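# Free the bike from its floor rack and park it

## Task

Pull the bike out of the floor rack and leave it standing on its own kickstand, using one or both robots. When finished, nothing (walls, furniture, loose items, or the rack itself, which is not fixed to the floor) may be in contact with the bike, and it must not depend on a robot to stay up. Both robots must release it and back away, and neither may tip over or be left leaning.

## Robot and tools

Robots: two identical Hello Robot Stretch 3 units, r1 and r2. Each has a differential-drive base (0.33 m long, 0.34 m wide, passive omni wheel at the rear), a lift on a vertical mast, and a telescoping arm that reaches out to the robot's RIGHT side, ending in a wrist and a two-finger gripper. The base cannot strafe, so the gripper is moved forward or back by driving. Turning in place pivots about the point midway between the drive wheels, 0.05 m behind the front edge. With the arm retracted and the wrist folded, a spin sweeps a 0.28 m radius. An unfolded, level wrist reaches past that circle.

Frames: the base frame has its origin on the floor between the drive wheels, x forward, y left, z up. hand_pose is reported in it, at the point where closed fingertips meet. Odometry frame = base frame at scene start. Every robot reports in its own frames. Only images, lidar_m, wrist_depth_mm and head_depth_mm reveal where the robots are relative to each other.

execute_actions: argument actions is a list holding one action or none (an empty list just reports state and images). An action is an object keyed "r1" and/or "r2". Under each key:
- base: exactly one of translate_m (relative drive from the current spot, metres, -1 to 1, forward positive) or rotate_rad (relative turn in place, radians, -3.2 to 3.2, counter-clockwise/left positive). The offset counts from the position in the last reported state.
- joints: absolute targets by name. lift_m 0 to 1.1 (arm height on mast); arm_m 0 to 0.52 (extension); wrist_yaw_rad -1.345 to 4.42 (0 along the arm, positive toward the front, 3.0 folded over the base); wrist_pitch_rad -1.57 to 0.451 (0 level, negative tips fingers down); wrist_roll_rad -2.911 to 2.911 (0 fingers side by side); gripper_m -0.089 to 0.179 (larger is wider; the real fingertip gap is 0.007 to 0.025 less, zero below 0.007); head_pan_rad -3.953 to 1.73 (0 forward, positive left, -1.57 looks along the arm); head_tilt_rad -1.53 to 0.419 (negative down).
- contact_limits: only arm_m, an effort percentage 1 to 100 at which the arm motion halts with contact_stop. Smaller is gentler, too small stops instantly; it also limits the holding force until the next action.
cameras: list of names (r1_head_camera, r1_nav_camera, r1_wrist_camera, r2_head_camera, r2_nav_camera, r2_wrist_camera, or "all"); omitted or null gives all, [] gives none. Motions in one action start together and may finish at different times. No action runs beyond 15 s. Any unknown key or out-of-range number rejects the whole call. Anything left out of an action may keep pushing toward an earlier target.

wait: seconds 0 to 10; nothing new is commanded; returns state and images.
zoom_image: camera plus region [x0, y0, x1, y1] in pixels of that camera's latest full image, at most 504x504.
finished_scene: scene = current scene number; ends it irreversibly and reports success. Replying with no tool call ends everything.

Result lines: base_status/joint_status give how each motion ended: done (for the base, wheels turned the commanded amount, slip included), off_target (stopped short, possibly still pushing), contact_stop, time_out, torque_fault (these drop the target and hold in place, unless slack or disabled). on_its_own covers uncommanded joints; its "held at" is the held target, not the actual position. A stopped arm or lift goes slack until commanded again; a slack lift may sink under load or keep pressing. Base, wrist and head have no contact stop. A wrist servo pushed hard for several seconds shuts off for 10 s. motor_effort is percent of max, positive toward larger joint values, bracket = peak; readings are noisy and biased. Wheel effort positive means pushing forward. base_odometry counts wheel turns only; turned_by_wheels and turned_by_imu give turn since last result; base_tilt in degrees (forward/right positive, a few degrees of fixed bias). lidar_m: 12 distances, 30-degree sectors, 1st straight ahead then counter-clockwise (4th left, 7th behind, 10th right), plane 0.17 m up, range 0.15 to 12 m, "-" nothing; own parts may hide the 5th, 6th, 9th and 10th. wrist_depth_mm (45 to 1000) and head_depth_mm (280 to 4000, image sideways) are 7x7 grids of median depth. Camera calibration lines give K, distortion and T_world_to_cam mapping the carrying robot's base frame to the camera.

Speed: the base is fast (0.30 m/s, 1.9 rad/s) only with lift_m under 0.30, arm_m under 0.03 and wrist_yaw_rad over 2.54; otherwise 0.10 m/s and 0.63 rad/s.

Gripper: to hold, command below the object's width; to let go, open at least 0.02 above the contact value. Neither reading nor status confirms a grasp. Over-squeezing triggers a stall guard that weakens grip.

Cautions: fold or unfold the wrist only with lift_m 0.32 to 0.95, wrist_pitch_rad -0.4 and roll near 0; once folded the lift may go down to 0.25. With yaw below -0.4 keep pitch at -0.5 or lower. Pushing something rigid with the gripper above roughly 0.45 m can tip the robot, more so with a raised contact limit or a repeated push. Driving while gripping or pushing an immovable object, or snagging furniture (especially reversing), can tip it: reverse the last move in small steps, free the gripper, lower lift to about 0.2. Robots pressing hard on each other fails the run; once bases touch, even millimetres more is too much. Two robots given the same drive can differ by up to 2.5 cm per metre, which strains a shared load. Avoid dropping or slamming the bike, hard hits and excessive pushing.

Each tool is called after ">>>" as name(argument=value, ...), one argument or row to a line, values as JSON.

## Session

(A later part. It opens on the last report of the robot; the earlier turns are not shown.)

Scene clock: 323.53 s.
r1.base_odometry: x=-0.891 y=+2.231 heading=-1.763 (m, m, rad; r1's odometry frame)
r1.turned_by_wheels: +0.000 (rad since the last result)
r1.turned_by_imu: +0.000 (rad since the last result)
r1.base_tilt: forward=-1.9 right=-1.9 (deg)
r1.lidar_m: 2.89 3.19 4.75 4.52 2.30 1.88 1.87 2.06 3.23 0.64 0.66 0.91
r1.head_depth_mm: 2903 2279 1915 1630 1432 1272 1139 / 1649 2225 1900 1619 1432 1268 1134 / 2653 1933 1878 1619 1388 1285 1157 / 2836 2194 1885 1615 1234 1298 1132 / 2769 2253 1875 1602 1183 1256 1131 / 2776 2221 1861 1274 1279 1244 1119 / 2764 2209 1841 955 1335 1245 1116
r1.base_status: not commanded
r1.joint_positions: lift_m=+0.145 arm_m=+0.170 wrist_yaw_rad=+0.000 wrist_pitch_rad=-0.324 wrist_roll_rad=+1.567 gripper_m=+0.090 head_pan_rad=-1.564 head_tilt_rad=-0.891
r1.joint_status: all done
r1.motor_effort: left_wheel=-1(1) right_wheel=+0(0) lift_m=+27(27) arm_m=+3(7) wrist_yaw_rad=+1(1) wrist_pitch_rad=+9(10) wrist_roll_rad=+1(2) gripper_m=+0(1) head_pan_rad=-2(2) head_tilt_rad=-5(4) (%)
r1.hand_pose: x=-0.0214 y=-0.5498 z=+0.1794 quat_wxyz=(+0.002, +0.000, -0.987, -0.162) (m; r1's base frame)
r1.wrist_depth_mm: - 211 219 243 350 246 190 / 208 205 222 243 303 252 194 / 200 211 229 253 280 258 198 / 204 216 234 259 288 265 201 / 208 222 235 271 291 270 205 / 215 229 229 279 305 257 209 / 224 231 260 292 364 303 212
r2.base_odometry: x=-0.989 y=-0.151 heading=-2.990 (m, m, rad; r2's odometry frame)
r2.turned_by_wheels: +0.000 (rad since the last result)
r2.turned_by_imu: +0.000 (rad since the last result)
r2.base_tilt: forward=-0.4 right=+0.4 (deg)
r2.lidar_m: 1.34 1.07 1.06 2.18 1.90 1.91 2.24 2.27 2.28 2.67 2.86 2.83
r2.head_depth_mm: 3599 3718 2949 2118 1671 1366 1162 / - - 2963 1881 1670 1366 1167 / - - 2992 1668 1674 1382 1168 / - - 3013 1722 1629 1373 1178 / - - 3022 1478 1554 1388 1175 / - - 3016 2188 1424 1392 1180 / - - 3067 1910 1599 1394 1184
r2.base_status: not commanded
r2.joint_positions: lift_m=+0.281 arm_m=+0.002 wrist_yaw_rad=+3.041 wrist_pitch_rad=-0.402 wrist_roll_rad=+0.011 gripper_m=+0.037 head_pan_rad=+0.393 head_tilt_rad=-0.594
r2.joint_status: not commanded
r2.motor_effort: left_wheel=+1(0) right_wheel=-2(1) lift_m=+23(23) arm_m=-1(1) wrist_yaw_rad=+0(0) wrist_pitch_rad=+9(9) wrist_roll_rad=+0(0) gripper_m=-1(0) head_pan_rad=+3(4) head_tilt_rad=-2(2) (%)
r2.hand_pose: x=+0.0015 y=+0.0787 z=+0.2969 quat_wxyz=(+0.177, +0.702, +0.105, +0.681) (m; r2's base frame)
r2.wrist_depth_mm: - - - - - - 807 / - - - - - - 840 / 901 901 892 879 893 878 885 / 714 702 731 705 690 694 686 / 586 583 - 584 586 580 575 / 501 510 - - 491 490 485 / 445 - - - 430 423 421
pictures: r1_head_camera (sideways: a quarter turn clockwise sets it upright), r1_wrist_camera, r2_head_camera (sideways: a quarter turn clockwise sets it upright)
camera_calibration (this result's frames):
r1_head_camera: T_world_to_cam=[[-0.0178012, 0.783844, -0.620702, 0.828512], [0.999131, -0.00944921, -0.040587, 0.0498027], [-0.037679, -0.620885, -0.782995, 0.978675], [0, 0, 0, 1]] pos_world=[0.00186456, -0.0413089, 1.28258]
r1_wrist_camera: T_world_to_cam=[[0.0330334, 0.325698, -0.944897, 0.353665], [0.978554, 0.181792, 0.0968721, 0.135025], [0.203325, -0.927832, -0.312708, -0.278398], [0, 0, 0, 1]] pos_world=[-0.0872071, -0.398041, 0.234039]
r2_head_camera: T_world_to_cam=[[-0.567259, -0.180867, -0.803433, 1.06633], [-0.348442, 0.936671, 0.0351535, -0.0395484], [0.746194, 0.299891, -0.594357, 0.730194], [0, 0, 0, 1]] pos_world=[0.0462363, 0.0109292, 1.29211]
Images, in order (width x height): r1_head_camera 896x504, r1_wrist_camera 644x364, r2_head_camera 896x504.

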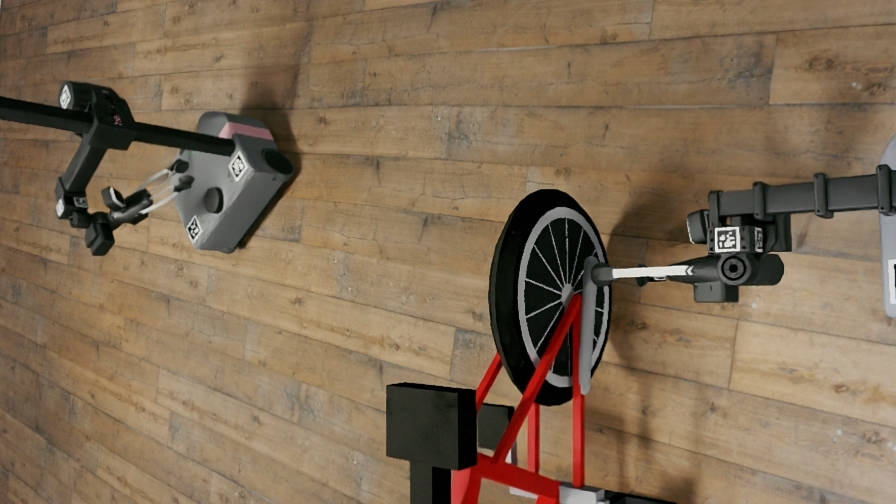

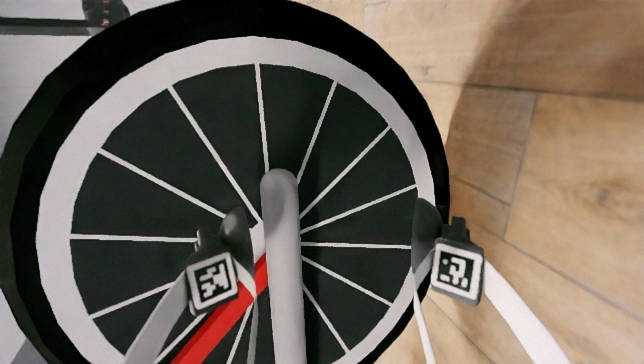

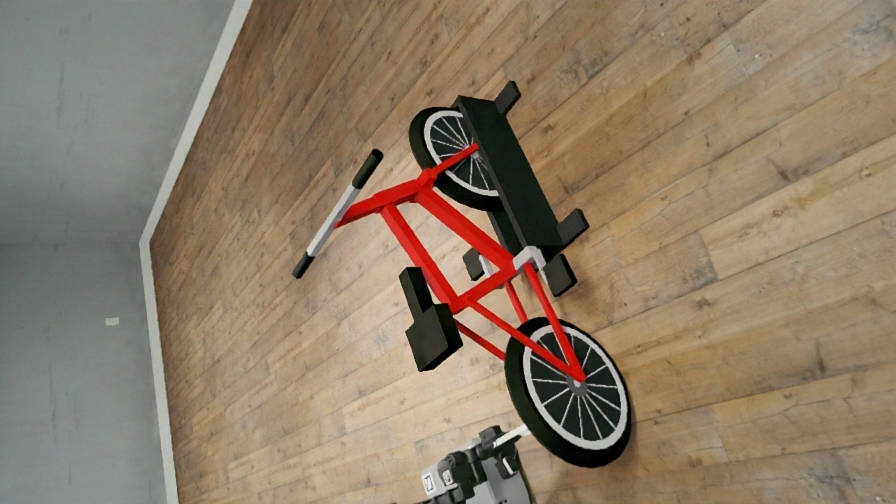

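>>> execute_actions(
  actions=[
    {"r1":{"joints":{"arm_m":0.225,"lift_m":0.15,"gripper_m":0.12}}},
  ],
  cameras=["r1_wrist_camera"],
)

>>> execute_actions(
  actions=[
    {"r1":{"joints":{"lift_m":0.115}}},
  ],
  cameras=["r1_wrist_camera"],
)

>>> execute_actions(
  actions=[
    {"r1":{"joints":{"gripper_m":0.0}}},
  ],
  cameras=["r1_wrist_camera","r1_head_camera"],
)

Scene clock: 335.17 s.
r1.base_odometry: x=-0.891 y=+2.231 heading=-1.763 (m, m, rad; r1's odometry frame)
r1.turned_by_wheels: +0.000 (rad since the last result)
r1.turned_by_imu: +0.001 (rad since the last result)
r1.base_tilt: forward=-2.1 right=-1.8 (deg)
r1.lidar_m: 2.88 3.18 4.73 4.51 2.31 1.88 1.87 2.06 3.23 0.64 0.66 0.91
r1.head_depth_mm: 2916 2305 1903 1630 1441 1269 1144 / 1636 2242 1897 1633 1430 1266 1147 / 2676 1929 1884 1616 1385 1277 1156 / 2816 2185 1894 1615 1242 1202 1144 / 2800 2236 1871 1596 1186 1248 1122 / 2728 2234 1841 1273 1275 1252 1121 / 2750 2213 1838 957 1342 1248 1126
r1.base_status: not commanded
r1.joint_positions: lift_m=+0.150 arm_m=+0.225 wrist_yaw_rad=+0.000 wrist_pitch_rad=-0.324 wrist_roll_rad=+1.567 gripper_m=+0.120 head_pan_rad=-1.564 head_tilt_rad=-0.891
r1.joint_status: all done
r1.motor_effort: left_wheel=+0(0) right_wheel=+0(0) lift_m=+43(45) arm_m=+2(6) wrist_yaw_rad=+1(1) wrist_pitch_rad=+9(9) wrist_roll_rad=+1(2) gripper_m=+0(80) head_pan_rad=-2(2) head_tilt_rad=-5(5) (%)
r1.hand_pose: x=-0.0214 y=-0.6048 z=+0.1838 quat_wxyz=(+0.002, +0.000, -0.987, -0.162) (m; r1's base frame)
r1.wrist_depth_mm: 160 156 168 183 216 250 193 / 151 159 173 188 208 256 198 / 153 163 178 194 214 242 201 / 157 168 183 199 222 246 205 / 161 172 192 151 229 255 208 / 166 175 198 160 241 262 212 / 172 187 195 172 252 291 207
r2.base_odometry: x=-0.989 y=-0.151 heading=-2.990 (m, m, rad; r2's odometry frame)
r2.turned_by_wheels: +0.000 (rad since the last result)
r2.turned_by_imu: +0.001 (rad since the last result)
r2.base_tilt: forward=-0.4 right=+0.4 (deg)
r2.lidar_m: 1.34 1.07 1.06 2.18 1.91 1.91 2.25 2.27 2.28 2.67 2.86 2.84
r2.head_depth_mm: 3564 3775 2981 2117 1662 1369 1161 / - - 2991 1877 1667 1368 1156 / - - 2969 1675 1674 1378 1163 / - - 2997 1704 1616 1384 1171 / - - 3015 1485 1542 1387 1166 / - - 3062 2173 1421 1389 1171 / - - 3049 2005 1547 1397 1184
r2.base_status: not commanded
r2.joint_positions: lift_m=+0.281 arm_m=+0.002 wrist_yaw_rad=+3.041 wrist_pitch_rad=-0.402 wrist_roll_rad=+0.011 gripper_m=+0.037 head_pan_rad=+0.393 head_tilt_rad=-0.594
r2.joint_status: not commanded
r2.motor_effort: left_wheel=+0(1) right_wheel=-1(1) lift_m=+23(23) arm_m=-1(1) wrist_yaw_rad=+0(0) wrist_pitch_rad=+9(9) wrist_roll_rad=+0(0) gripper_m=+0(2) head_pan_rad=+4(4) head_tilt_rad=-3(3) (%)
r2.hand_pose: x=+0.0015 y=+0.0787 z=+0.2969 quat_wxyz=(+0.177, +0.702, +0.105, +0.681) (m; r2's base frame)
r2.wrist_depth_mm: - - - - - - 799 / - - - - - - 849 / 921 904 905 893 894 876 877 / 719 713 716 706 695 703 687 / 585 587 - 583 590 573 575 / 496 510 - - 497 491 479 / 447 - - - 427 432 429
pictures: r1_wrist_camera
camera_calibration (this result's frames):
r1_wrist_camera: T_world_to_cam=[[0.0330709, 0.325523, -0.944956, 0.375698], [0.978553, 0.181798, 0.0968733, 0.1446], [0.203325, -0.927892, -0.312529, -0.328125], [0, 0, 0, 1]] pos_world=[-0.0872072, -0.453051, 0.238461]
Images, in order (width x height): r1_wrist_camera 644x364.

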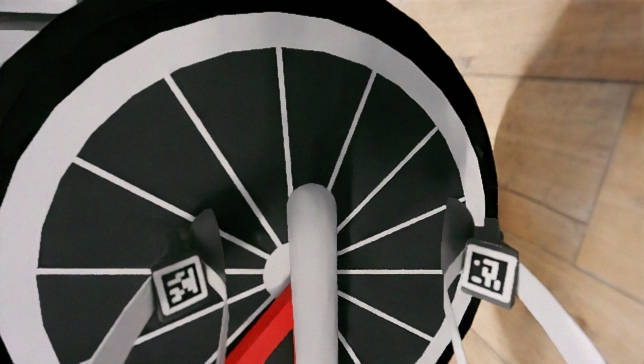

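Scene clock: 336.30 s.
r1.base_odometry: x=-0.891 y=+2.231 heading=-1.763 (m, m, rad; r1's odometry frame)
r1.turned_by_wheels: +0.000 (rad since the last result)
r1.turned_by_imu: +0.000 (rad since the last result)
r1.base_tilt: forward=-2.0 right=-1.9 (deg)
r1.lidar_m: 2.89 3.20 4.73 4.51 2.30 1.88 1.87 2.06 3.24 0.64 0.66 0.91
r1.head_depth_mm: 2912 2313 1915 1645 1438 1265 1151 / 1643 2212 1922 1642 1419 1275 1134 / 2661 1935 1892 1613 1401 1278 1146 / 2844 2193 1873 1626 1199 1204 1141 / 2818 2241 1865 1612 1192 1252 1129 / 2752 2243 1866 1266 1281 1256 1126 / 2777 2204 1850 957 1334 1250 1116
r1.base_status: not commanded
r1.joint_positions: lift_m=+0.115 arm_m=+0.225 wrist_yaw_rad=+0.000 wrist_pitch_rad=-0.317 wrist_roll_rad=+1.567 gripper_m=+0.120 head_pan_rad=-1.564 head_tilt_rad=-0.891
r1.joint_status: all done
r1.motor_effort: left_wheel=+0(1) right_wheel=+0(0) lift_m=+26(38) arm_m=+3(2) wrist_yaw_rad=+0(1) wrist_pitch_rad=+7(9) wrist_roll_rad=+2(2) gripper_m=+1(1) head_pan_rad=-3(2) head_tilt_rad=-5(5) (%)
r1.hand_pose: x=-0.0214 y=-0.6055 z=+0.1510 quat_wxyz=(+0.002, +0.000, -0.987, -0.158) (m; r1's base frame)
r1.wrist_depth_mm: 146 155 167 182 288 217 167 / 150 159 171 186 212 220 170 / 153 163 176 193 214 229 172 / 157 167 180 200 221 233 175 / 161 171 133 207 227 225 179 / 166 172 141 213 238 235 182 / 171 186 154 221 248 250 178
r2.base_odometry: x=-0.989 y=-0.151 heading=-2.990 (m, m, rad; r2's odometry frame)
r2.turned_by_wheels: +0.000 (rad since the last result)
r2.turned_by_imu: +0.000 (rad since the last result)
r2.base_tilt: forward=-0.4 right=+0.5 (deg)
r2.lidar_m: 1.34 1.07 1.06 2.18 1.91 1.91 2.24 2.27 2.28 2.67 2.86 2.85
r2.head_depth_mm: 3516 3754 2909 2109 1662 1366 1158 / - - 3013 1872 1663 1381 1159 / - - 2948 1665 1692 1377 1171 / - - 3019 1710 1640 1371 1179 / - - 3022 1479 1543 1396 1175 / - - 3042 2163 1419 1387 1177 / - - 3091 2005 1613 1393 1182
r2.base_status: not commanded
r2.joint_positions: lift_m=+0.281 arm_m=+0.002 wrist_yaw_rad=+3.041 wrist_pitch_rad=-0.402 wrist_roll_rad=+0.011 gripper_m=+0.037 head_pan_rad=+0.393 head_tilt_rad=-0.594
r2.joint_status: not commanded
r2.motor_effort: left_wheel=+0(1) right_wheel=-1(2) lift_m=+23(23) arm_m=-1(1) wrist_yaw_rad=+0(0) wrist_pitch_rad=+9(9) wrist_roll_rad=+0(1) gripper_m=-1(1) head_pan_rad=+4(4) head_tilt_rad=-3(3) (%)
r2.hand_pose: x=+0.0015 y=+0.0787 z=+0.2969 quat_wxyz=(+0.177, +0.702, +0.105, +0.681) (m; r2's base frame)
r2.wrist_depth_mm: - - - - - - 792 / - - - - - - 848 / 913 887 902 889 889 885 864 / 705 712 724 698 691 692 701 / 583 588 - 586 587 574 569 / 500 509 - - 495 488 489 / 447 - - - 429 427 422
pictures: r1_wrist_camera
camera_calibration (this result's frames):
r1_wrist_camera: T_world_to_cam=[[0.0330703, 0.319199, -0.94711, 0.341428], [0.978552, 0.182442, 0.0956555, 0.148478], [0.203326, -0.929961, -0.30632, -0.341213], [0, 0, 0, 1]] pos_world=[-0.0872071, -0.453387, 0.204647]
Images, in order (width x height): r1_wrist_camera 644x364.

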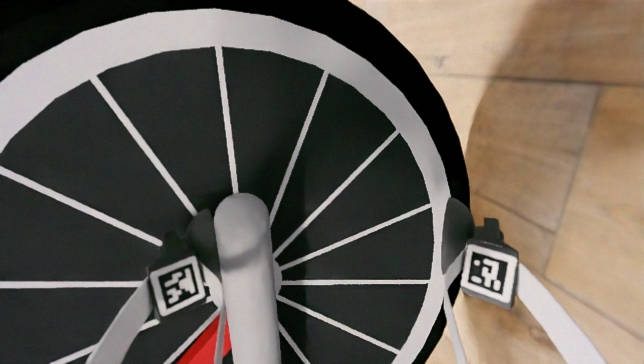

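Scene clock: 338.00 s.
r1.base_odometry: x=-0.891 y=+2.231 heading=-1.763 (m, m, rad; r1's odometry frame)
r1.turned_by_wheels: +0.000 (rad since the last result)
r1.turned_by_imu: +0.000 (rad since the last result)
r1.base_tilt: forward=-2.0 right=-1.8 (deg)
r1.lidar_m: 2.88 3.18 4.75 4.51 2.30 1.88 1.87 2.06 3.26 0.63 0.66 0.91
r1.head_depth_mm: 2890 2304 1918 1656 1432 1264 1138 / 1657 2223 1893 1648 1424 1273 1136 / 2680 1943 1869 1623 1391 1274 1151 / 2847 2192 1887 1620 1191 1204 1138 / 2811 2251 1875 1597 1176 1258 1129 / 2761 2220 1856 1152 1278 1242 1121 / 2785 2222 1842 997 1331 1243 1119
r1.base_status: not commanded
r1.joint_positions: lift_m=+0.115 arm_m=+0.225 wrist_yaw_rad=-0.001 wrist_pitch_rad=-0.210 wrist_roll_rad=+1.568 gripper_m=+0.000 head_pan_rad=-1.564 head_tilt_rad=-0.891
r1.joint_status: all done
r1.on_its_own: wrist_pitch_rad is at rest, and its effort (-35) is outside its rest range (-20 to +32)
r1.motor_effort: left_wheel=-2(2) right_wheel=+2(2) lift_m=+26(26) arm_m=+1(3) wrist_yaw_rad=+2(1) wrist_pitch_rad=-35(36) wrist_roll_rad=+1(2) gripper_m=-15(91) head_pan_rad=-3(3) head_tilt_rad=-4(5) (%)
r1.hand_pose: x=-0.0216 y=-0.6152 z=+0.1767 quat_wxyz=(+0.002, +0.000, -0.994, -0.105) (m; r1's base frame)
r1.wrist_depth_mm: 158 150 158 168 179 251 191 / 148 154 163 173 185 228 194 / 151 158 168 179 192 208 195 / 155 163 174 184 199 213 200 / 160 169 177 130 208 224 202 / 166 173 180 138 219 231 205 / 170 178 190 150 221 249 209
r2.base_odometry: x=-0.989 y=-0.151 heading=-2.990 (m, m, rad; r2's odometry frame)
r2.turned_by_wheels: +0.000 (rad since the last result)
r2.turned_by_imu: +0.000 (rad since the last result)
r2.base_tilt: forward=-0.4 right=+0.4 (deg)
r2.lidar_m: 1.35 1.07 1.07 2.18 1.91 1.90 2.24 2.27 2.27 2.67 2.86 2.83
r2.head_depth_mm: 3599 3833 2911 2129 1655 1371 1166 / - - 2926 1975 1687 1374 1168 / - - 2984 1689 1663 1376 1166 / - - 3010 1675 1621 1387 1175 / - - 3042 1946 1541 1387 1177 / - - 3038 2155 1420 1389 1174 / - - 3086 2007 1559 1396 1180
r2.base_status: not commanded
r2.joint_positions: lift_m=+0.281 arm_m=+0.002 wrist_yaw_rad=+3.041 wrist_pitch_rad=-0.402 wrist_roll_rad=+0.011 gripper_m=+0.037 head_pan_rad=+0.393 head_tilt_rad=-0.594
r2.joint_status: not commanded
r2.motor_effort: left_wheel=+1(1) right_wheel=-1(1) lift_m=+23(23) arm_m=-1(0) wrist_yaw_rad=+0(0) wrist_pitch_rad=+9(9) wrist_roll_rad=+0(0) gripper_m=-1(0) head_pan_rad=+3(3) head_tilt_rad=-2(3) (%)
r2.hand_pose: x=+0.0015 y=+0.0787 z=+0.2969 quat_wxyz=(+0.177, +0.702, +0.105, +0.681) (m; r2's base frame)
r2.wrist_depth_mm: - - - - - - 809 / - - - - - - 855 / 902 908 890 904 862 874 880 / 704 712 715 692 702 700 696 / 584 579 - 577 591 574 575 / 495 514 - - 492 492 491 / 444 - - - 431 431 427
pictures: r1_head_camera (sideways: a quarter turn clockwise sets it upright), r1_wrist_camera
camera_calibration (this result's frames):
r1_head_camera: T_world_to_cam=[[-0.0178011, 0.783844, -0.620702, 0.828512], [0.999131, -0.00944933, -0.040587, 0.0498027], [-0.0376791, -0.620886, -0.782995, 0.978675], [0, 0, 0, 1]] pos_world=[0.00186455, -0.0413089, 1.28258]
r1_wrist_camera: T_world_to_cam=[[0.0341756, 0.216504, -0.975683, 0.310772], [0.97864, 0.190771, 0.0766113, 0.156438], [0.202719, -0.957461, -0.20536, -0.377126], [0, 0, 0, 1]] pos_world=[-0.0872668, -0.458211, 0.213784]
Images, in order (width x height): r1_head_camera 896x504, r1_wrist_camera 644x364.

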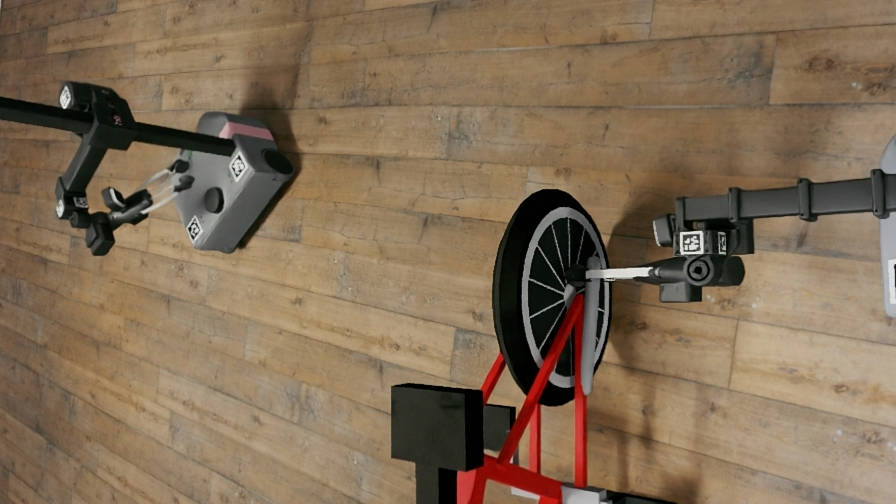

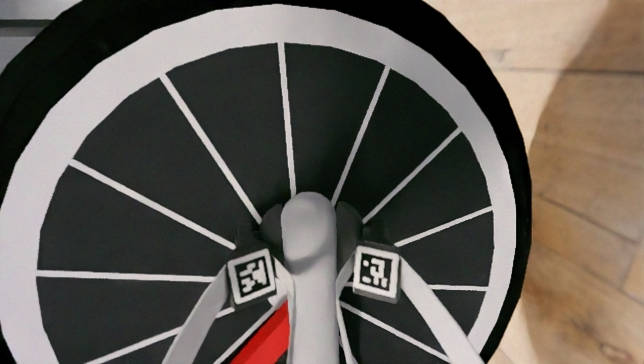

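>>> execute_actions(
  actions=[
    {"r1":{"joints":{"wrist_pitch_rad":-0.75}}},
  ],
  cameras=["r1_wrist_camera","r1_head_camera"],
)

Scene clock: 348.67 s.
r1.base_odometry: x=-0.891 y=+2.231 heading=-1.763 (m, m, rad; r1's odometry frame)
r1.turned_by_wheels: +0.000 (rad since the last result)
r1.turned_by_imu: -0.101 (rad since the last result)
r1.base_tilt: forward=-1.9 right=-1.8 (deg)
r1.lidar_m: 2.90 3.05 4.43 4.72 2.49 1.90 1.86 1.97 2.84 0.64 0.65 0.86
r1.head_depth_mm: 2902 2289 1916 1634 1424 1268 1140 / 2808 2279 1912 1626 1417 1268 1144 / 2579 2225 1914 1623 1415 1267 1153 / 2707 1889 1862 1611 1338 1303 1142 / 2751 2177 1867 1602 1187 1254 1129 / 2762 2219 1866 1594 1163 1251 1116 / 2758 2182 1842 950 1328 1245 1114
r1.base_status: not commanded
r1.joint_positions: lift_m=+0.115 arm_m=+0.225 wrist_yaw_rad=+0.000 wrist_pitch_rad=-0.761 wrist_roll_rad=+1.574 gripper_m=+0.000 head_pan_rad=-1.569 head_tilt_rad=-0.895
r1.joint_status: all done
r1.motor_effort: left_wheel=+0(56) right_wheel=-1(44) lift_m=+37(42) arm_m=+0(2) wrist_yaw_rad=+0(6) wrist_pitch_rad=+4(96) wrist_roll_rad=-2(2) gripper_m=-2(28) head_pan_rad=-1(2) head_tilt_rad=-3(7) (%)
r1.hand_pose: x=-0.0215 y=-0.5386 z=+0.0593 quat_wxyz=(-0.001, -0.001, -0.928, -0.372) (m; r1's base frame)
r1.wrist_depth_mm: - 469 296 217 170 141 120 / 908 504 313 225 175 145 122 / 193 454 331 234 182 148 126 / 177 202 301 245 188 153 129 / 177 202 247 - 191 157 132 / 178 202 238 269 191 162 135 / 179 203 246 282 219 167 139
r2.base_odometry: x=-0.989 y=-0.151 heading=-2.990 (m, m, rad; r2's odometry frame)
r2.turned_by_wheels: +0.000 (rad since the last result)
r2.turned_by_imu: +0.001 (rad since the last result)
r2.base_tilt: forward=-0.3 right=+0.4 (deg)
r2.lidar_m: 1.35 1.07 1.06 2.18 1.91 1.91 2.24 2.28 2.28 2.67 2.86 2.84
r2.head_depth_mm: 3521 3721 2933 2124 1665 1367 1155 / - - 2966 1863 1663 1379 1166 / - - 3007 1666 1672 1374 1159 / - - 2993 1704 1625 1381 1170 / - - 3064 1488 1552 1385 1171 / - - 3057 2198 1416 1378 1175 / - - 3053 2024 1597 1382 1179
r2.base_status: not commanded
r2.joint_positions: lift_m=+0.281 arm_m=+0.002 wrist_yaw_rad=+3.041 wrist_pitch_rad=-0.402 wrist_roll_rad=+0.011 gripper_m=+0.037 head_pan_rad=+0.393 head_tilt_rad=-0.594
r2.joint_status: not commanded
r2.motor_effort: left_wheel=+0(0) right_wheel=-1(1) lift_m=+23(23) arm_m=-1(1) wrist_yaw_rad=+1(0) wrist_pitch_rad=+9(9) wrist_roll_rad=+0(1) gripper_m=-1(1) head_pan_rad=+4(4) head_tilt_rad=-2(2) (%)
r2.hand_pose: x=+0.0015 y=+0.0787 z=+0.2969 quat_wxyz=(+0.177, +0.702, +0.105, +0.681) (m; r2's base frame)
r2.wrist_depth_mm: - - - - - - 796 / - - - - - - 853 / 913 904 882 892 889 885 875 / 711 706 707 703 699 689 692 / 594 584 - 581 593 564 571 / 502 512 - - 494 493 485 / 444 - - - 427 428 427
pictures: r1_head_camera (sideways: a quarter turn clockwise sets it upright), r1_wrist_camera
camera_calibration (this result's frames):
r1_head_camera: T_world_to_cam=[[-0.0133585, 0.786034, -0.618039, 0.825014], [0.999061, -0.0149776, -0.0406429, 0.0498757], [-0.0412034, -0.618001, -0.785096, 0.981428], [0, 0, 0, 1]] pos_world=[0.00163026, -0.0412185, 1.28243]
r1_wrist_camera: T_world_to_cam=[[0.0402215, 0.694935, -0.717947, 0.422135], [0.978363, 0.118551, 0.169562, 0.106335], [0.202947, -0.709233, -0.67513, -0.166331], [0, 0, 0, 1]] pos_world=[-0.0872569, -0.42393, 0.172745]
Images, in order (width x height): r1_head_camera 896x504, r1_wrist_camera 644x364.

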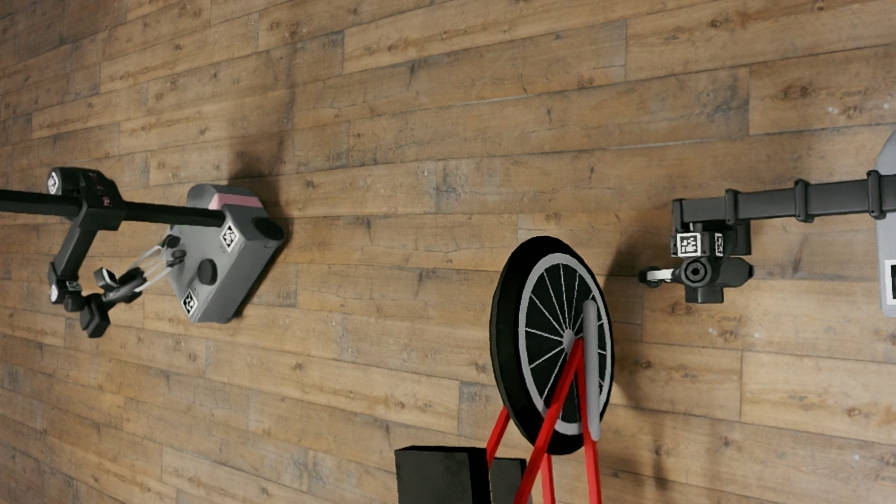

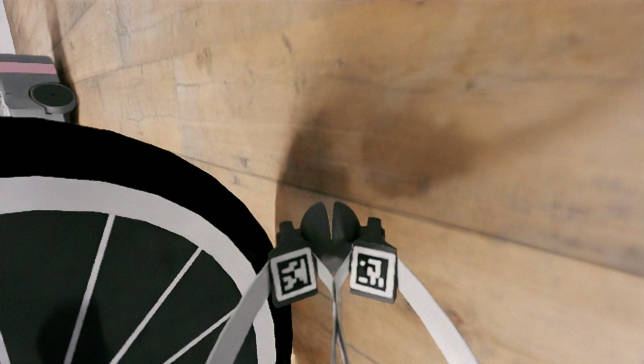

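>>> execute_actions(
  actions=[
    {"r1":{"base":{"rotate_rad":0.09},"joints":{"arm_m":0.05,"lift_m":0.33,"wrist_roll_rad":0,"wrist_pitch_rad":-0.8}}},
  ],
  cameras=[],
)

>>> execute_actions(
  actions=[
    {"r1":{"base":{"translate_m":0.17},"joints":{"arm_m":0.2}}},
  ],
  cameras=["r1_wrist_camera","r1_head_camera"],
)

Scene clock: 363.70 s.
r1.base_odometry: x=-0.891 y=+2.231 heading=-1.673 (m, m, rad; r1's odometry frame)
r1.turned_by_wheels: +0.090 (rad since the last result)
r1.turned_by_imu: +0.092 (rad since the last result)
r1.base_tilt: forward=-1.9 right=-1.8 (deg)
r1.lidar_m: 2.89 3.17 4.77 4.60 2.31 1.87 1.86 2.04 3.18 0.64 0.66 0.90
r1.head_depth_mm: 2901 2270 1906 1632 1435 1272 1143 / 2559 2297 1888 1628 1427 1264 1137 / 2848 1881 1891 1614 1411 1261 - / 2802 2074 1865 1621 1253 1268 - / 2800 2228 1868 1590 1196 1258 1126 / 2778 2195 1851 1516 1274 1254 1117 / 2742 2178 1853 951 1331 1242 1122
r1.base_status: done
r1.joint_positions: lift_m=+0.330 arm_m=+0.050 wrist_yaw_rad=+0.000 wrist_pitch_rad=-0.808 wrist_roll_rad=+0.005 gripper_m=+0.000 head_pan_rad=-1.569 head_tilt_rad=-0.895
r1.joint_status: all done
r1.motor_effort: left_wheel=-2(8) right_wheel=+2(6) lift_m=+43(45) arm_m=-2(6) wrist_yaw_rad=+1(0) wrist_pitch_rad=+3(4) wrist_roll_rad=-2(4) gripper_m=-4(2) head_pan_rad=+0(1) head_tilt_rad=-3(3) (%)
r1.hand_pose: x=-0.0216 y=-0.3549 z=+0.2665 quat_wxyz=(+0.649, +0.277, -0.652, -0.279) (m; r1's base frame)
r1.wrist_depth_mm: 406 363 353 367 403 669 667 / 513 593 424 444 582 599 579 / 539 562 538 525 533 526 513 / 499 511 503 499 486 478 468 / 465 462 454 - 439 435 426 / 421 417 417 396 402 399 397 / 395 387 382 377 374 372 369
r2.base_odometry: x=-0.989 y=-0.151 heading=-2.990 (m, m, rad; r2's odometry frame)
r2.turned_by_wheels: +0.000 (rad since the last result)
r2.turned_by_imu: +0.001 (rad since the last result)
r2.base_tilt: forward=-0.3 right=+0.5 (deg)
r2.lidar_m: 1.34 1.07 1.07 2.18 1.91 1.91 2.24 2.27 2.28 2.66 2.86 2.84
r2.head_depth_mm: 3633 3916 2926 2131 1671 1363 1168 / - - 2955 1875 1675 1365 1162 / - - 3016 1668 1675 1371 1163 / - - 2979 1702 1622 1367 1168 / - - 3028 1488 1556 1379 1167 / - - 3033 2179 1433 1383 1179 / - - 3084 1901 1612 1385 1178
r2.base_status: not commanded
r2.joint_positions: lift_m=+0.281 arm_m=+0.002 wrist_yaw_rad=+3.041 wrist_pitch_rad=-0.402 wrist_roll_rad=+0.011 gripper_m=+0.037 head_pan_rad=+0.393 head_tilt_rad=-0.594
r2.joint_status: not commanded
r2.motor_effort: left_wheel=+0(1) right_wheel=-2(1) lift_m=+23(23) arm_m=-1(1) wrist_yaw_rad=-1(0) wrist_pitch_rad=+9(9) wrist_roll_rad=+0(0) gripper_m=-1(0) head_pan_rad=+4(4) head_tilt_rad=-2(2) (%)
r2.hand_pose: x=+0.0015 y=+0.0787 z=+0.2969 quat_wxyz=(+0.177, +0.702, +0.105, +0.681) (m; r2's base frame)
r2.wrist_depth_mm: - - - - - - 814 / - - - - - - 870 / 911 904 887 897 892 888 874 / 722 708 728 711 692 683 686 / 586 584 - 573 584 570 571 / 493 515 - - 491 493 484 / 443 - - - 426 425 423
pictures: none
No camera images: the call's "cameras" was empty. Leave "cameras" out to get every camera's image.

Scene clock: 366.63 s.
r1.base_odometry: x=-0.908 y=+2.062 heading=-1.674 (m, m, rad; r1's odometry frame)
r1.turned_by_wheels: +0.000 (rad since the last result)
r1.turned_by_imu: -0.001 (rad since the last result)
r1.base_tilt: forward=-1.9 right=-1.8 (deg)
r1.lidar_m: 2.73 3.01 4.68 4.68 2.52 2.04 2.03 2.22 0.66 0.64 0.76 0.90
r1.head_depth_mm: 2611 2299 1918 1638 1441 1273 1140 / 2884 1930 1874 1617 1372 1264 1143 / 2816 2032 1882 1623 1252 1267 1156 / 2779 2211 1877 1615 1192 1214 1146 / 2808 2229 1886 957 1348 1250 1127 / 2758 2204 1857 1000 1315 1247 1121 / 2719 2181 1838 1533 1216 1251 1116
r1.base_status: done
r1.joint_positions: lift_m=+0.330 arm_m=+0.200 wrist_yaw_rad=+0.000 wrist_pitch_rad=-0.808 wrist_roll_rad=+0.005 gripper_m=+0.000 head_pan_rad=-1.569 head_tilt_rad=-0.895
r1.joint_status: all done
r1.motor_effort: left_wheel=-2(5) right_wheel=+1(6) lift_m=+43(44) arm_m=+3(3) wrist_yaw_rad=+0(0) wrist_pitch_rad=+3(3) wrist_roll_rad=-2(2) gripper_m=-1(1) head_pan_rad=-1(0) head_tilt_rad=-3(3) (%)
r1.hand_pose: x=-0.0216 y=-0.5043 z=+0.2665 quat_wxyz=(+0.649, +0.277, -0.652, -0.279) (m; r1's base frame)
r1.wrist_depth_mm: 221 701 355 204 220 223 227 / 260 328 325 254 249 262 268 / 281 306 301 277 274 300 497 / 264 467 502 388 399 457 467 / 420 438 451 - 436 436 427 / 422 413 419 402 399 402 398 / 387 385 385 378 379 372 366
r2.base_odometry: x=-0.989 y=-0.151 heading=-2.990 (m, m, rad; r2's odometry frame)
r2.turned_by_wheels: +0.000 (rad since the last result)
r2.turned_by_imu: +0.001 (rad since the last result)
r2.base_tilt: forward=-0.3 right=+0.4 (deg)
r2.lidar_m: 1.34 1.07 1.06 2.18 1.91 1.91 2.24 2.28 2.28 2.67 2.86 2.84
r2.head_depth_mm: 3597 3707 2916 2102 1674 1372 1163 / - - 2969 1870 1667 1377 1164 / - - 2988 1689 1684 1372 1166 / - - 2985 1721 1626 1383 1176 / - - 3002 1482 1548 1388 1168 / - - 3103 1955 1431 1391 1172 / - - 2730 1949 1604 1399 1175
r2.base_status: not commanded
r2.joint_positions: lift_m=+0.281 arm_m=+0.002 wrist_yaw_rad=+3.041 wrist_pitch_rad=-0.402 wrist_roll_rad=+0.011 gripper_m=+0.037 head_pan_rad=+0.393 head_tilt_rad=-0.594
r2.joint_status: not commanded
r2.motor_effort: left_wheel=+0(0) right_wheel=-1(1) lift_m=+23(23) arm_m=-1(0) wrist_yaw_rad=+1(0) wrist_pitch_rad=+9(9) wrist_roll_rad=+0(0) gripper_m=-1(1) head_pan_rad=+4(4) head_tilt_rad=-2(2) (%)
r2.hand_pose: x=+0.0015 y=+0.0787 z=+0.2969 quat_wxyz=(+0.177, +0.702, +0.105, +0.681) (m; r2's base frame)
r2.wrist_depth_mm: - - - - - - 806 / - - - - - - 849 / 924 894 891 893 884 879 884 / 711 711 720 704 704 691 696 / 579 591 - 571 587 583 569 / 494 509 - - 491 489 490 / 446 - - - 429 427 424
pictures: r1_head_camera (sideways: a quarter turn clockwise sets it upright), r1_wrist_camera
camera_calibration (this result's frames):
r1_head_camera: T_world_to_cam=[[-0.0133585, 0.786034, -0.618039, 0.825015], [0.999061, -0.0149776, -0.0406429, 0.0498757], [-0.0412034, -0.618002, -0.785096, 0.981428], [0, 0, 0, 1]] pos_world=[0.00163026, -0.0412185, 1.28243]
r1_wrist_camera: T_world_to_cam=[[-0.999055, 0.0364484, -0.0236916, 0.0074985], [0.0434634, 0.848075, -0.52809, 0.600816], [0.000844242, -0.528621, -0.848858, 0.130978], [0, 0, 0, 1]] pos_world=[-0.0187327, -0.440573, 0.428645]
Images, in order (width x height): r1_head_camera 896x504, r1_wrist_camera 644x364.

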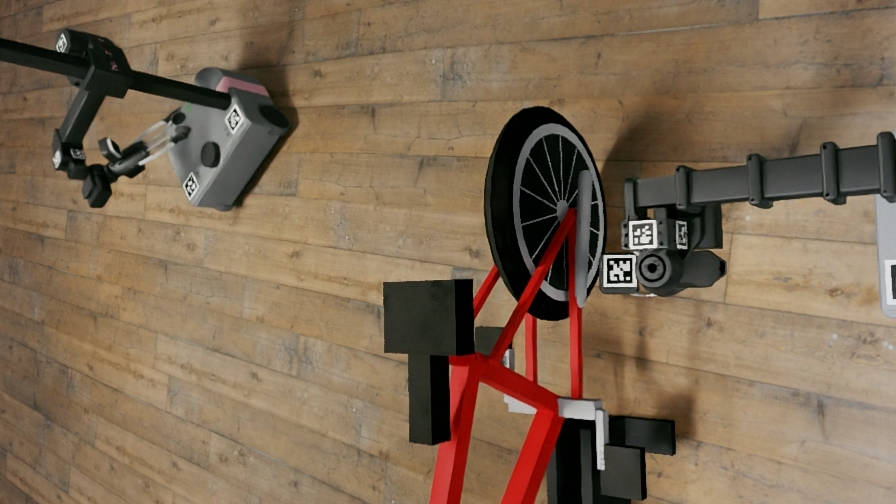

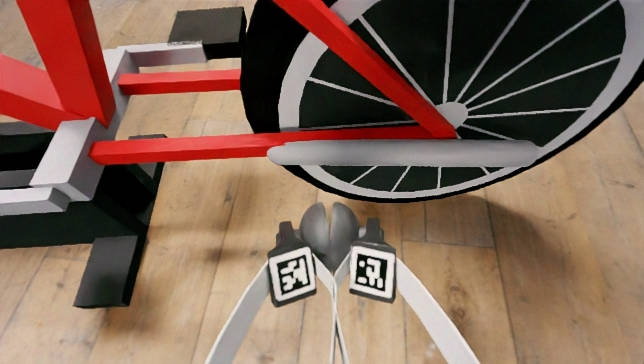

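>>> execute_actions(
  actions=[
    {"r1":{"base":{"translate_m":0.02},"joints":{"arm_m":0.285}}},
  ],
  cameras=["r1_wrist_camera"],
)

>>> execute_actions(
  actions=[
    {"r1":{"joints":{"lift_m":0.22}}},
  ],
  cameras=["r1_wrist_camera"],
)

Scene clock: 377.57 s.
r1.base_odometry: x=-0.910 y=+2.042 heading=-1.674 (m, m, rad; r1's odometry frame)
r1.turned_by_wheels: +0.000 (rad since the last result)
r1.turned_by_imu: +0.001 (rad since the last result)
r1.base_tilt: forward=-2.0 right=-1.9 (deg)
r1.lidar_m: 2.71 2.98 4.60 4.67 2.55 2.06 2.05 2.24 0.66 0.64 0.74 0.90
r1.head_depth_mm: 2615 2273 1910 1638 1434 1272 1139 / 2835 1889 1884 1627 1370 1265 1137 / 2821 2032 1894 1613 1223 1263 - / 2809 2248 1874 1543 1130 1257 1133 / 2779 2219 1859 965 1356 1256 1126 / 2752 2229 1857 1001 1305 1240 1122 / 2717 2210 1844 1549 1211 1247 1120
r1.base_status: done
r1.joint_positions: lift_m=+0.330 arm_m=+0.285 wrist_yaw_rad=+0.000 wrist_pitch_rad=-0.808 wrist_roll_rad=+0.005 gripper_m=+0.000 head_pan_rad=-1.569 head_tilt_rad=-0.895
r1.joint_status: all done
r1.motor_effort: left_wheel=-2(5) right_wheel=+1(6) lift_m=+43(43) arm_m=+2(6) wrist_yaw_rad=+0(1) wrist_pitch_rad=+3(3) wrist_roll_rad=-2(2) gripper_m=-3(2) head_pan_rad=+0(1) head_tilt_rad=-3(3) (%)
r1.hand_pose: x=-0.0216 y=-0.5893 z=+0.2665 quat_wxyz=(+0.649, +0.277, -0.652, -0.279) (m; r1's base frame)
r1.wrist_depth_mm: 717 701 99 164 137 131 133 / 178 623 309 122 151 154 156 / 191 287 288 183 168 188 192 / 226 470 498 226 219 228 246 / 233 367 241 - 232 228 299 / 219 407 413 402 410 400 395 / 386 385 384 382 377 370 365
r2.base_odometry: x=-0.989 y=-0.151 heading=-2.990 (m, m, rad; r2's odometry frame)
r2.turned_by_wheels: +0.000 (rad since the last result)
r2.turned_by_imu: +0.001 (rad since the last result)
r2.base_tilt: forward=-0.4 right=+0.4 (deg)
r2.lidar_m: 1.34 1.07 1.06 2.18 1.91 1.91 2.24 2.27 2.27 2.68 2.85 2.84
r2.head_depth_mm: 3582 3748 2954 2129 1656 1364 1168 / - - 2959 1874 1669 1356 1161 / - - 2966 1668 1680 1374 1167 / - - 2995 1722 1617 1375 1173 / - - 3000 1484 1554 1381 1175 / - - 3059 1908 1414 1394 1170 / - - 2602 1933 1611 1398 1183
r2.base_status: not commanded
r2.joint_positions: lift_m=+0.281 arm_m=+0.002 wrist_yaw_rad=+3.041 wrist_pitch_rad=-0.402 wrist_roll_rad=+0.011 gripper_m=+0.037 head_pan_rad=+0.393 head_tilt_rad=-0.594
r2.joint_status: not commanded
r2.motor_effort: left_wheel=+1(0) right_wheel=-2(1) lift_m=+23(23) arm_m=-1(1) wrist_yaw_rad=+0(1) wrist_pitch_rad=+9(9) wrist_roll_rad=+0(1) gripper_m=-1(1) head_pan_rad=+4(4) head_tilt_rad=-2(3) (%)
r2.hand_pose: x=+0.0015 y=+0.0787 z=+0.2969 quat_wxyz=(+0.177, +0.702, +0.105, +0.681) (m; r2's base frame)
r2.wrist_depth_mm: - - - - - - 799 / - - - - - - 868 / 910 915 907 880 867 874 869 / 709 718 721 698 701 701 696 / 585 584 - 580 589 575 569 / 499 512 - - 489 488 485 / 444 - - - 432 424 426
pictures: r1_wrist_camera
camera_calibration (this result's frames):
r1_wrist_camera: T_world_to_cam=[[-0.999055, 0.0364496, -0.0236897, 0.0105964], [0.0434633, 0.848102, -0.528047, 0.672899], [0.000844245, -0.528577, -0.848885, 0.086074], [0, 0, 0, 1]] pos_world=[-0.0187327, -0.525577, 0.42864]
Images, in order (width x height): r1_wrist_camera 644x364.

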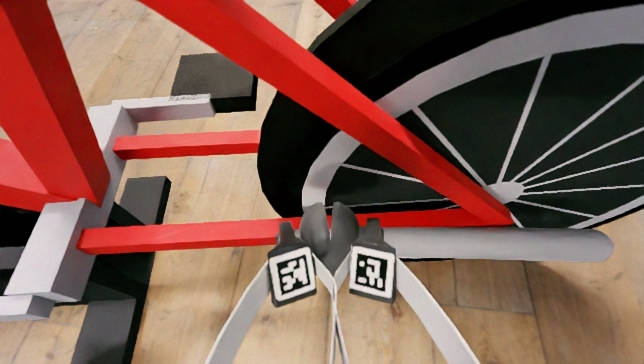

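Scene clock: 379.90 s.
r1.base_odometry: x=-0.910 y=+2.042 heading=-1.674 (m, m, rad; r1's odometry frame)
r1.turned_by_wheels: +0.000 (rad since the last result)
r1.turned_by_imu: +0.000 (rad since the last result)
r1.base_tilt: forward=-2.1 right=-1.9 (deg)
r1.lidar_m: 2.71 2.97 4.63 4.67 2.55 2.07 2.05 2.24 0.66 0.64 0.74 0.90
r1.head_depth_mm: 2570 2295 1904 1644 1424 1274 1138 / 2813 1908 1889 1622 1373 1267 1140 / 2852 2054 1904 1618 1272 1261 1155 / 2836 2253 1886 1550 1165 1235 1142 / 2759 2265 1854 959 1358 1246 1129 / 2745 2233 1845 1000 1317 1238 1117 / 2700 2178 1854 1552 1207 1243 1118
r1.base_status: not commanded
r1.joint_positions: lift_m=+0.220 arm_m=+0.285 wrist_yaw_rad=-0.001 wrist_pitch_rad=-0.818 wrist_roll_rad=+0.005 gripper_m=+0.000 head_pan_rad=-1.569 head_tilt_rad=-0.895
r1.joint_status: all done
r1.motor_effort: left_wheel=-1(4) right_wheel=+1(5) lift_m=+27(40) arm_m=+2(2) wrist_yaw_rad=+2(2) wrist_pitch_rad=+7(13) wrist_roll_rad=-2(2) gripper_m=-2(2) head_pan_rad=+0(0) head_tilt_rad=-3(3) (%)
r1.hand_pose: x=-0.0218 y=-0.5872 z=+0.1555 quat_wxyz=(+0.647, +0.280, -0.650, -0.283) (m; r1's base frame)
r1.wrist_depth_mm: 189 190 133 126 128 129 108 / 462 463 159 147 150 153 129 / 281 143 143 141 139 137 135 / 307 363 362 228 234 240 249 / 342 339 333 - 316 317 315 / 293 309 307 295 298 295 290 / 280 287 283 279 275 276 271
r2.base_odometry: x=-0.989 y=-0.151 heading=-2.990 (m, m, rad; r2's odometry frame)
r2.turned_by_wheels: +0.000 (rad since the last result)
r2.turned_by_imu: +0.000 (rad since the last result)
r2.base_tilt: forward=-0.3 right=+0.5 (deg)
r2.lidar_m: 1.34 1.07 1.06 2.18 1.91 1.91 2.24 2.27 2.28 2.67 2.86 2.84
r2.head_depth_mm: 3575 3773 2917 2118 1657 1376 1160 / - - 2938 1866 1678 1363 1170 / - - 2992 1669 1676 1367 1169 / - - 3038 1713 1630 1386 1176 / - - 3000 1480 1558 1374 1178 / - - 3062 1953 1428 1388 1177 / - - 2732 1927 1603 1391 1177
r2.base_status: not commanded
r2.joint_positions: lift_m=+0.281 arm_m=+0.002 wrist_yaw_rad=+3.041 wrist_pitch_rad=-0.402 wrist_roll_rad=+0.011 gripper_m=+0.037 head_pan_rad=+0.393 head_tilt_rad=-0.594
r2.joint_status: not commanded
r2.motor_effort: left_wheel=+0(0) right_wheel=-2(2) lift_m=+23(23) arm_m=-1(1) wrist_yaw_rad=+1(0) wrist_pitch_rad=+9(9) wrist_roll_rad=+0(0) gripper_m=-1(1) head_pan_rad=+4(3) head_tilt_rad=-2(3) (%)
r2.hand_pose: x=+0.0015 y=+0.0787 z=+0.2969 quat_wxyz=(+0.177, +0.702, +0.105, +0.681) (m; r2's base frame)
r2.wrist_depth_mm: - - - - - - 815 / - - - - - - 843 / 924 899 910 890 890 884 882 / 706 702 716 702 703 695 689 / 591 586 - 585 591 578 572 / 494 518 - - 488 485 486 / 443 - - - 426 426 423
pictures: r1_wrist_camera
camera_calibration (this result's frames):
r1_wrist_camera: T_world_to_cam=[[-0.999012, 0.03782, -0.0233211, 0.00846335], [0.0444315, 0.853372, -0.519406, 0.614341], [0.000257613, -0.519929, -0.854209, -0.00119848], [0, 0, 0, 1]] pos_world=[-0.0188408, -0.525205, 0.318266]
Images, in order (width x height): r1_wrist_camera 644x364.

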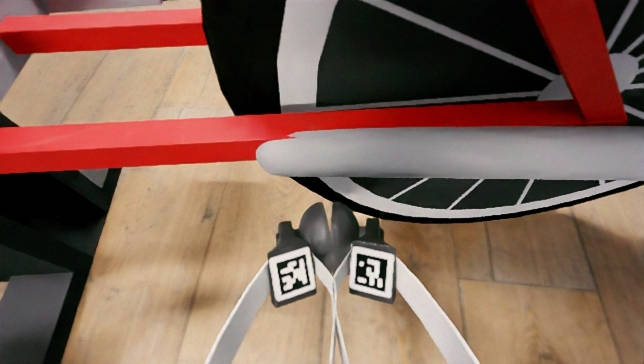

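>>> execute_actions(
  actions=[
    {"r1":{"joints":{"arm_m":0.1}}},
  ],
  cameras=[],
)

>>> execute_actions(
  actions=[
    {"r1":{"base":{"translate_m":-0.2},"joints":{"wrist_pitch_rad":-0.1,"wrist_roll_rad":1.57,"gripper_m":0.09,"lift_m":0.085}}},
  ],
  cameras=[],
)

>>> execute_actions(
  actions=[
    {"r1":{"joints":{"arm_m":0.19}}},
  ],
  cameras=["r1_wrist_camera","r1_head_camera"],
)

Scene clock: 427.00 s.
r1.base_odometry: x=-0.910 y=+2.042 heading=-1.674 (m, m, rad; r1's odometry frame)
r1.turned_by_wheels: +0.000 (rad since the last result)
r1.turned_by_imu: +0.001 (rad since the last result)
r1.base_tilt: forward=-2.0 right=-1.7 (deg)
r1.lidar_m: 2.71 2.97 4.65 4.68 2.55 2.06 2.05 2.25 0.66 0.64 0.74 0.90
r1.head_depth_mm: 2617 2267 1915 1646 1428 1275 1136 / 2859 1881 1898 1617 1383 1261 1135 / 2809 2032 1882 1633 1264 1264 1150 / 2793 2216 1875 1545 1193 1283 1117 / 2804 2214 1867 960 1358 1256 1128 / 2745 2213 1844 996 1308 1250 1121 / 2705 2214 1850 1562 1214 1247 1116
r1.base_status: not commanded
r1.joint_positions: lift_m=+0.220 arm_m=+0.100 wrist_yaw_rad=-0.001 wrist_pitch_rad=-0.817 wrist_roll_rad=+0.005 gripper_m=+0.000 head_pan_rad=-1.569 head_tilt_rad=-0.895
r1.joint_status: all done
r1.motor_effort: left_wheel=-1(1) right_wheel=+1(1) lift_m=+27(27) arm_m=-2(7) wrist_yaw_rad=+2(3) wrist_pitch_rad=+7(7) wrist_roll_rad=-2(2) gripper_m=-2(1) head_pan_rad=+1(0) head_tilt_rad=-3(3) (%)
r1.hand_pose: x=-0.0218 y=-0.4030 z=+0.1556 quat_wxyz=(+0.647, +0.280, -0.650, -0.283) (m; r1's base frame)
r1.wrist_depth_mm: 300 529 518 321 326 333 468 / 336 438 457 435 382 423 425 / 383 396 402 403 395 389 379 / 365 362 366 360 358 351 346 / 341 342 335 - 326 320 320 / 317 311 311 296 298 297 294 / 290 287 286 280 278 274 272
r2.base_odometry: x=-0.989 y=-0.151 heading=-2.990 (m, m, rad; r2's odometry frame)
r2.turned_by_wheels: +0.000 (rad since the last result)
r2.turned_by_imu: +0.001 (rad since the last result)
r2.base_tilt: forward=-0.4 right=+0.4 (deg)
r2.lidar_m: 1.34 1.07 1.06 2.17 1.91 1.91 2.24 2.28 2.28 2.66 2.85 2.84
r2.head_depth_mm: 3537 3822 2944 2121 1667 1369 1163 / - - 2972 1872 1675 1374 1163 / - - 2981 1667 1679 1375 1171 / - - 2965 1711 1620 1376 1172 / - - 3024 1478 1552 1395 1173 / - - 3035 1938 1419 1393 1171 / - - 2773 1933 1624 1398 1182
r2.base_status: not commanded
r2.joint_positions: lift_m=+0.281 arm_m=+0.002 wrist_yaw_rad=+3.041 wrist_pitch_rad=-0.402 wrist_roll_rad=+0.011 gripper_m=+0.037 head_pan_rad=+0.393 head_tilt_rad=-0.594
r2.joint_status: not commanded
r2.motor_effort: left_wheel=+0(1) right_wheel=-2(1) lift_m=+23(23) arm_m=+0(0) wrist_yaw_rad=+0(0) wrist_pitch_rad=+9(9) wrist_roll_rad=+0(0) gripper_m=+0(1) head_pan_rad=+4(3) head_tilt_rad=-2(2) (%)
r2.hand_pose: x=+0.0015 y=+0.0787 z=+0.2969 quat_wxyz=(+0.177, +0.702, +0.105, +0.681) (m; r2's base frame)
r2.wrist_depth_mm: - - - - - - 795 / - - - - - - 835 / 910 905 894 911 875 904 896 / 710 712 726 704 692 689 700 / 594 582 - 577 591 576 578 / 495 508 - - 491 492 486 / 445 - - - 430 428 421
pictures: none
No camera images: the call's "cameras" was empty. Leave "cameras" out to get every camera's image.

Scene clock: 430.10 s.
r1.base_odometry: x=-0.890 y=+2.241 heading=-1.674 (m, m, rad; r1's odometry frame)
r1.turned_by_wheels: +0.000 (rad since the last result)
r1.turned_by_imu: +0.001 (rad since the last result)
r1.base_tilt: forward=-2.0 right=-1.9 (deg)
r1.lidar_m: 2.91 3.18 4.75 4.59 2.29 1.87 1.85 2.03 3.15 0.64 0.66 0.90
r1.head_depth_mm: 2857 2282 1921 1649 1440 1270 1145 / 2569 2262 1896 1616 1422 1266 1133 / 2706 1906 1881 1617 1419 1257 1155 / 2800 2026 1862 1603 1250 1271 - / 2802 2227 1872 1596 1194 1255 1125 / 2776 2215 1854 1531 1188 1244 1121 / 2746 2174 1857 953 1349 1242 1126
r1.base_status: done
r1.joint_positions: lift_m=+0.085 arm_m=+0.100 wrist_yaw_rad=-0.001 wrist_pitch_rad=-0.126 wrist_roll_rad=+1.567 gripper_m=+0.090 head_pan_rad=-1.569 head_tilt_rad=-0.895
r1.joint_status: all done
r1.motor_effort: left_wheel=-1(8) right_wheel=+1(3) lift_m=+27(29) arm_m=-2(2) wrist_yaw_rad=+2(1) wrist_pitch_rad=+10(11) wrist_roll_rad=+2(3) gripper_m=+0(80) head_pan_rad=+0(0) head_tilt_rad=-3(3) (%)
r1.hand_pose: x=-0.0217 y=-0.4964 z=+0.1676 quat_wxyz=(+0.002, -0.001, -0.998, -0.063) (m; r1's base frame)
r1.wrist_depth_mm: - - - - 407 251 180 / - - 289 296 388 254 183 / - 285 290 302 320 260 187 / - 290 299 311 322 265 188 / - 300 306 320 332 268 192 / - 310 297 332 342 248 195 / - - 331 343 406 305 196
r2.base_odometry: x=-0.989 y=-0.151 heading=-2.990 (m, m, rad; r2's odometry frame)
r2.turned_by_wheels: +0.000 (rad since the last result)
r2.turned_by_imu: +0.001 (rad since the last result)
r2.base_tilt: forward=-0.3 right=+0.5 (deg)
r2.lidar_m: 1.34 1.07 1.06 2.18 1.91 1.91 2.24 2.27 2.28 2.67 2.86 2.83
r2.head_depth_mm: 3491 3760 2926 2117 1659 1366 1167 / - - 2918 1873 1671 1371 1159 / - - 2964 1680 1672 1373 1161 / - - 3004 1698 1635 1372 1169 / - - 3062 1471 1553 1384 1173 / - - 3028 2184 1423 1380 1175 / - - 3120 1988 1601 1402 1186
r2.base_status: not commanded
r2.joint_positions: lift_m=+0.281 arm_m=+0.002 wrist_yaw_rad=+3.041 wrist_pitch_rad=-0.402 wrist_roll_rad=+0.011 gripper_m=+0.037 head_pan_rad=+0.393 head_tilt_rad=-0.594
r2.joint_status: not commanded
r2.motor_effort: left_wheel=+1(1) right_wheel=-2(1) lift_m=+23(23) arm_m=+0(1) wrist_yaw_rad=+1(1) wrist_pitch_rad=+9(9) wrist_roll_rad=+0(0) gripper_m=-1(1) head_pan_rad=+4(4) head_tilt_rad=-2(2) (%)
r2.hand_pose: x=+0.0015 y=+0.0787 z=+0.2969 quat_wxyz=(+0.177, +0.702, +0.105, +0.681) (m; r2's base frame)
r2.wrist_depth_mm: - - - - - - 809 / - - - - - - 844 / 923 912 912 906 879 885 849 / 712 723 717 700 694 690 688 / 581 586 - 580 581 578 570 / 494 513 - - 492 491 481 / 444 - - - 423 427 425
pictures: none
No camera images: the call's "cameras" was empty. Leave "cameras" out to get every camera's image.

Scene clock: 432.00 s.
r1.base_odometry: x=-0.890 y=+2.241 heading=-1.674 (m, m, rad; r1's odometry frame)
r1.turned_by_wheels: +0.000 (rad since the last result)
r1.turned_by_imu: +0.000 (rad since the last result)
r1.base_tilt: forward=-2.0 right=-1.9 (deg)
r1.lidar_m: 2.91 3.19 4.77 4.60 2.30 1.87 1.85 2.03 3.12 0.64 0.66 0.90
r1.head_depth_mm: 2894 2335 1911 1625 1437 1271 1140 / 2558 2260 1893 1612 1425 1252 1139 / 2724 1875 1887 1615 1423 1265 1142 / 2785 2068 1855 1605 1250 1297 1130 / 2733 2239 1855 1594 1188 1247 1124 / 2774 2206 1846 1535 1181 1245 1124 / 2757 2207 1855 954 1346 1236 1121
r1.base_status: not commanded
r1.joint_positions: lift_m=+0.085 arm_m=+0.190 wrist_yaw_rad=-0.001 wrist_pitch_rad=-0.126 wrist_roll_rad=+1.567 gripper_m=+0.090 head_pan_rad=-1.569 head_tilt_rad=-0.895
r1.joint_status: all done
r1.motor_effort: left_wheel=-1(1) right_wheel=+1(1) lift_m=+27(27) arm_m=+3(4) wrist_yaw_rad=+1(1) wrist_pitch_rad=+10(10) wrist_roll_rad=+2(1) gripper_m=+1(0) head_pan_rad=-1(0) head_tilt_rad=-3(3) (%)
r1.hand_pose: x=-0.0217 y=-0.5858 z=+0.1677 quat_wxyz=(+0.002, -0.001, -0.998, -0.063) (m; r1's base frame)
r1.wrist_depth_mm: - - - 630 400 251 180 / - 201 199 207 227 255 183 / - 198 206 214 220 245 186 / 203 204 211 219 228 238 188 / 206 211 217 228 233 242 191 / 211 216 226 233 244 247 195 / 223 223 233 245 252 275 195
r2.base_odometry: x=-0.989 y=-0.151 heading=-2.990 (m, m, rad; r2's odometry frame)
r2.turned_by_wheels: +0.000 (rad since the last result)
r2.turned_by_imu: +0.000 (rad since the last result)
r2.base_tilt: forward=-0.4 right=+0.5 (deg)
r2.lidar_m: 1.34 1.07 1.06 2.18 1.91 1.91 2.24 2.28 2.28 2.67 2.86 2.84
r2.head_depth_mm: 3577 3790 2955 2131 1677 1375 1161 / - - 2962 1869 1677 1364 1163 / - - 3005 1684 1677 1361 1176 / - - 2991 1735 1633 1387 1165 / - - 3023 1471 1535 1372 1172 / - - 3012 2176 1425 1391 1178 / - - 3088 1996 1576 1392 1180
r2.base_status: not commanded
r2.joint_positions: lift_m=+0.281 arm_m=+0.002 wrist_yaw_rad=+3.041 wrist_pitch_rad=-0.402 wrist_roll_rad=+0.011 gripper_m=+0.037 head_pan_rad=+0.393 head_tilt_rad=-0.594
r2.joint_status: not commanded
r2.motor_effort: left_wheel=+1(1) right_wheel=-1(1) lift_m=+23(23) arm_m=-1(1) wrist_yaw_rad=+0(0) wrist_pitch_rad=+9(9) wrist_roll_rad=+0(0) gripper_m=+0(1) head_pan_rad=+3(4) head_tilt_rad=-2(3) (%)
r2.hand_pose: x=+0.0015 y=+0.0787 z=+0.2969 quat_wxyz=(+0.177, +0.702, +0.105, +0.681) (m; r2's base frame)
r2.wrist_depth_mm: - - - - - - 796 / - - - - - - 849 / 901 902 883 891 872 894 880 / 716 709 720 710 703 697 703 / 585 590 - 576 582 575 577 / 499 511 - - 488 489 488 / 442 - - - 425 426 424
pictures: r1_head_camera (sideways: a quarter turn clockwise sets it upright), r1_wrist_camera
camera_calibration (this result's frames):
r1_head_camera: T_world_to_cam=[[-0.0133586, 0.786034, -0.618039, 0.825015], [0.999061, -0.0149774, -0.0406429, 0.0498757], [-0.0412033, -0.618002, -0.785096, 0.981428], [0, 0, 0, 1]] pos_world=[0.00163026, -0.0412185, 1.28243]
r1_wrist_camera: T_world_to_cam=[[0.0332432, 0.13344, -0.990499, 0.249379], [0.978774, 0.196181, 0.0592793, 0.157716], [0.202227, -0.971446, -0.124086, -0.372587], [0, 0, 0, 1]] pos_world=[-0.0873118, -0.426166, 0.191427]
Images, in order (width x height): r1_head_camera 896x504, r1_wrist_camera 644x364.

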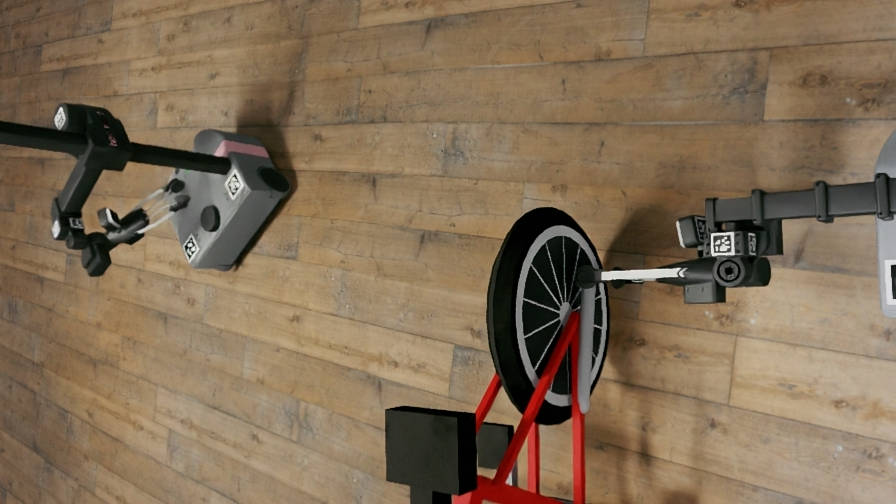

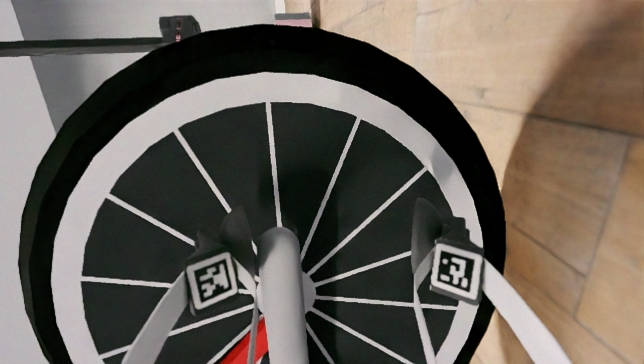

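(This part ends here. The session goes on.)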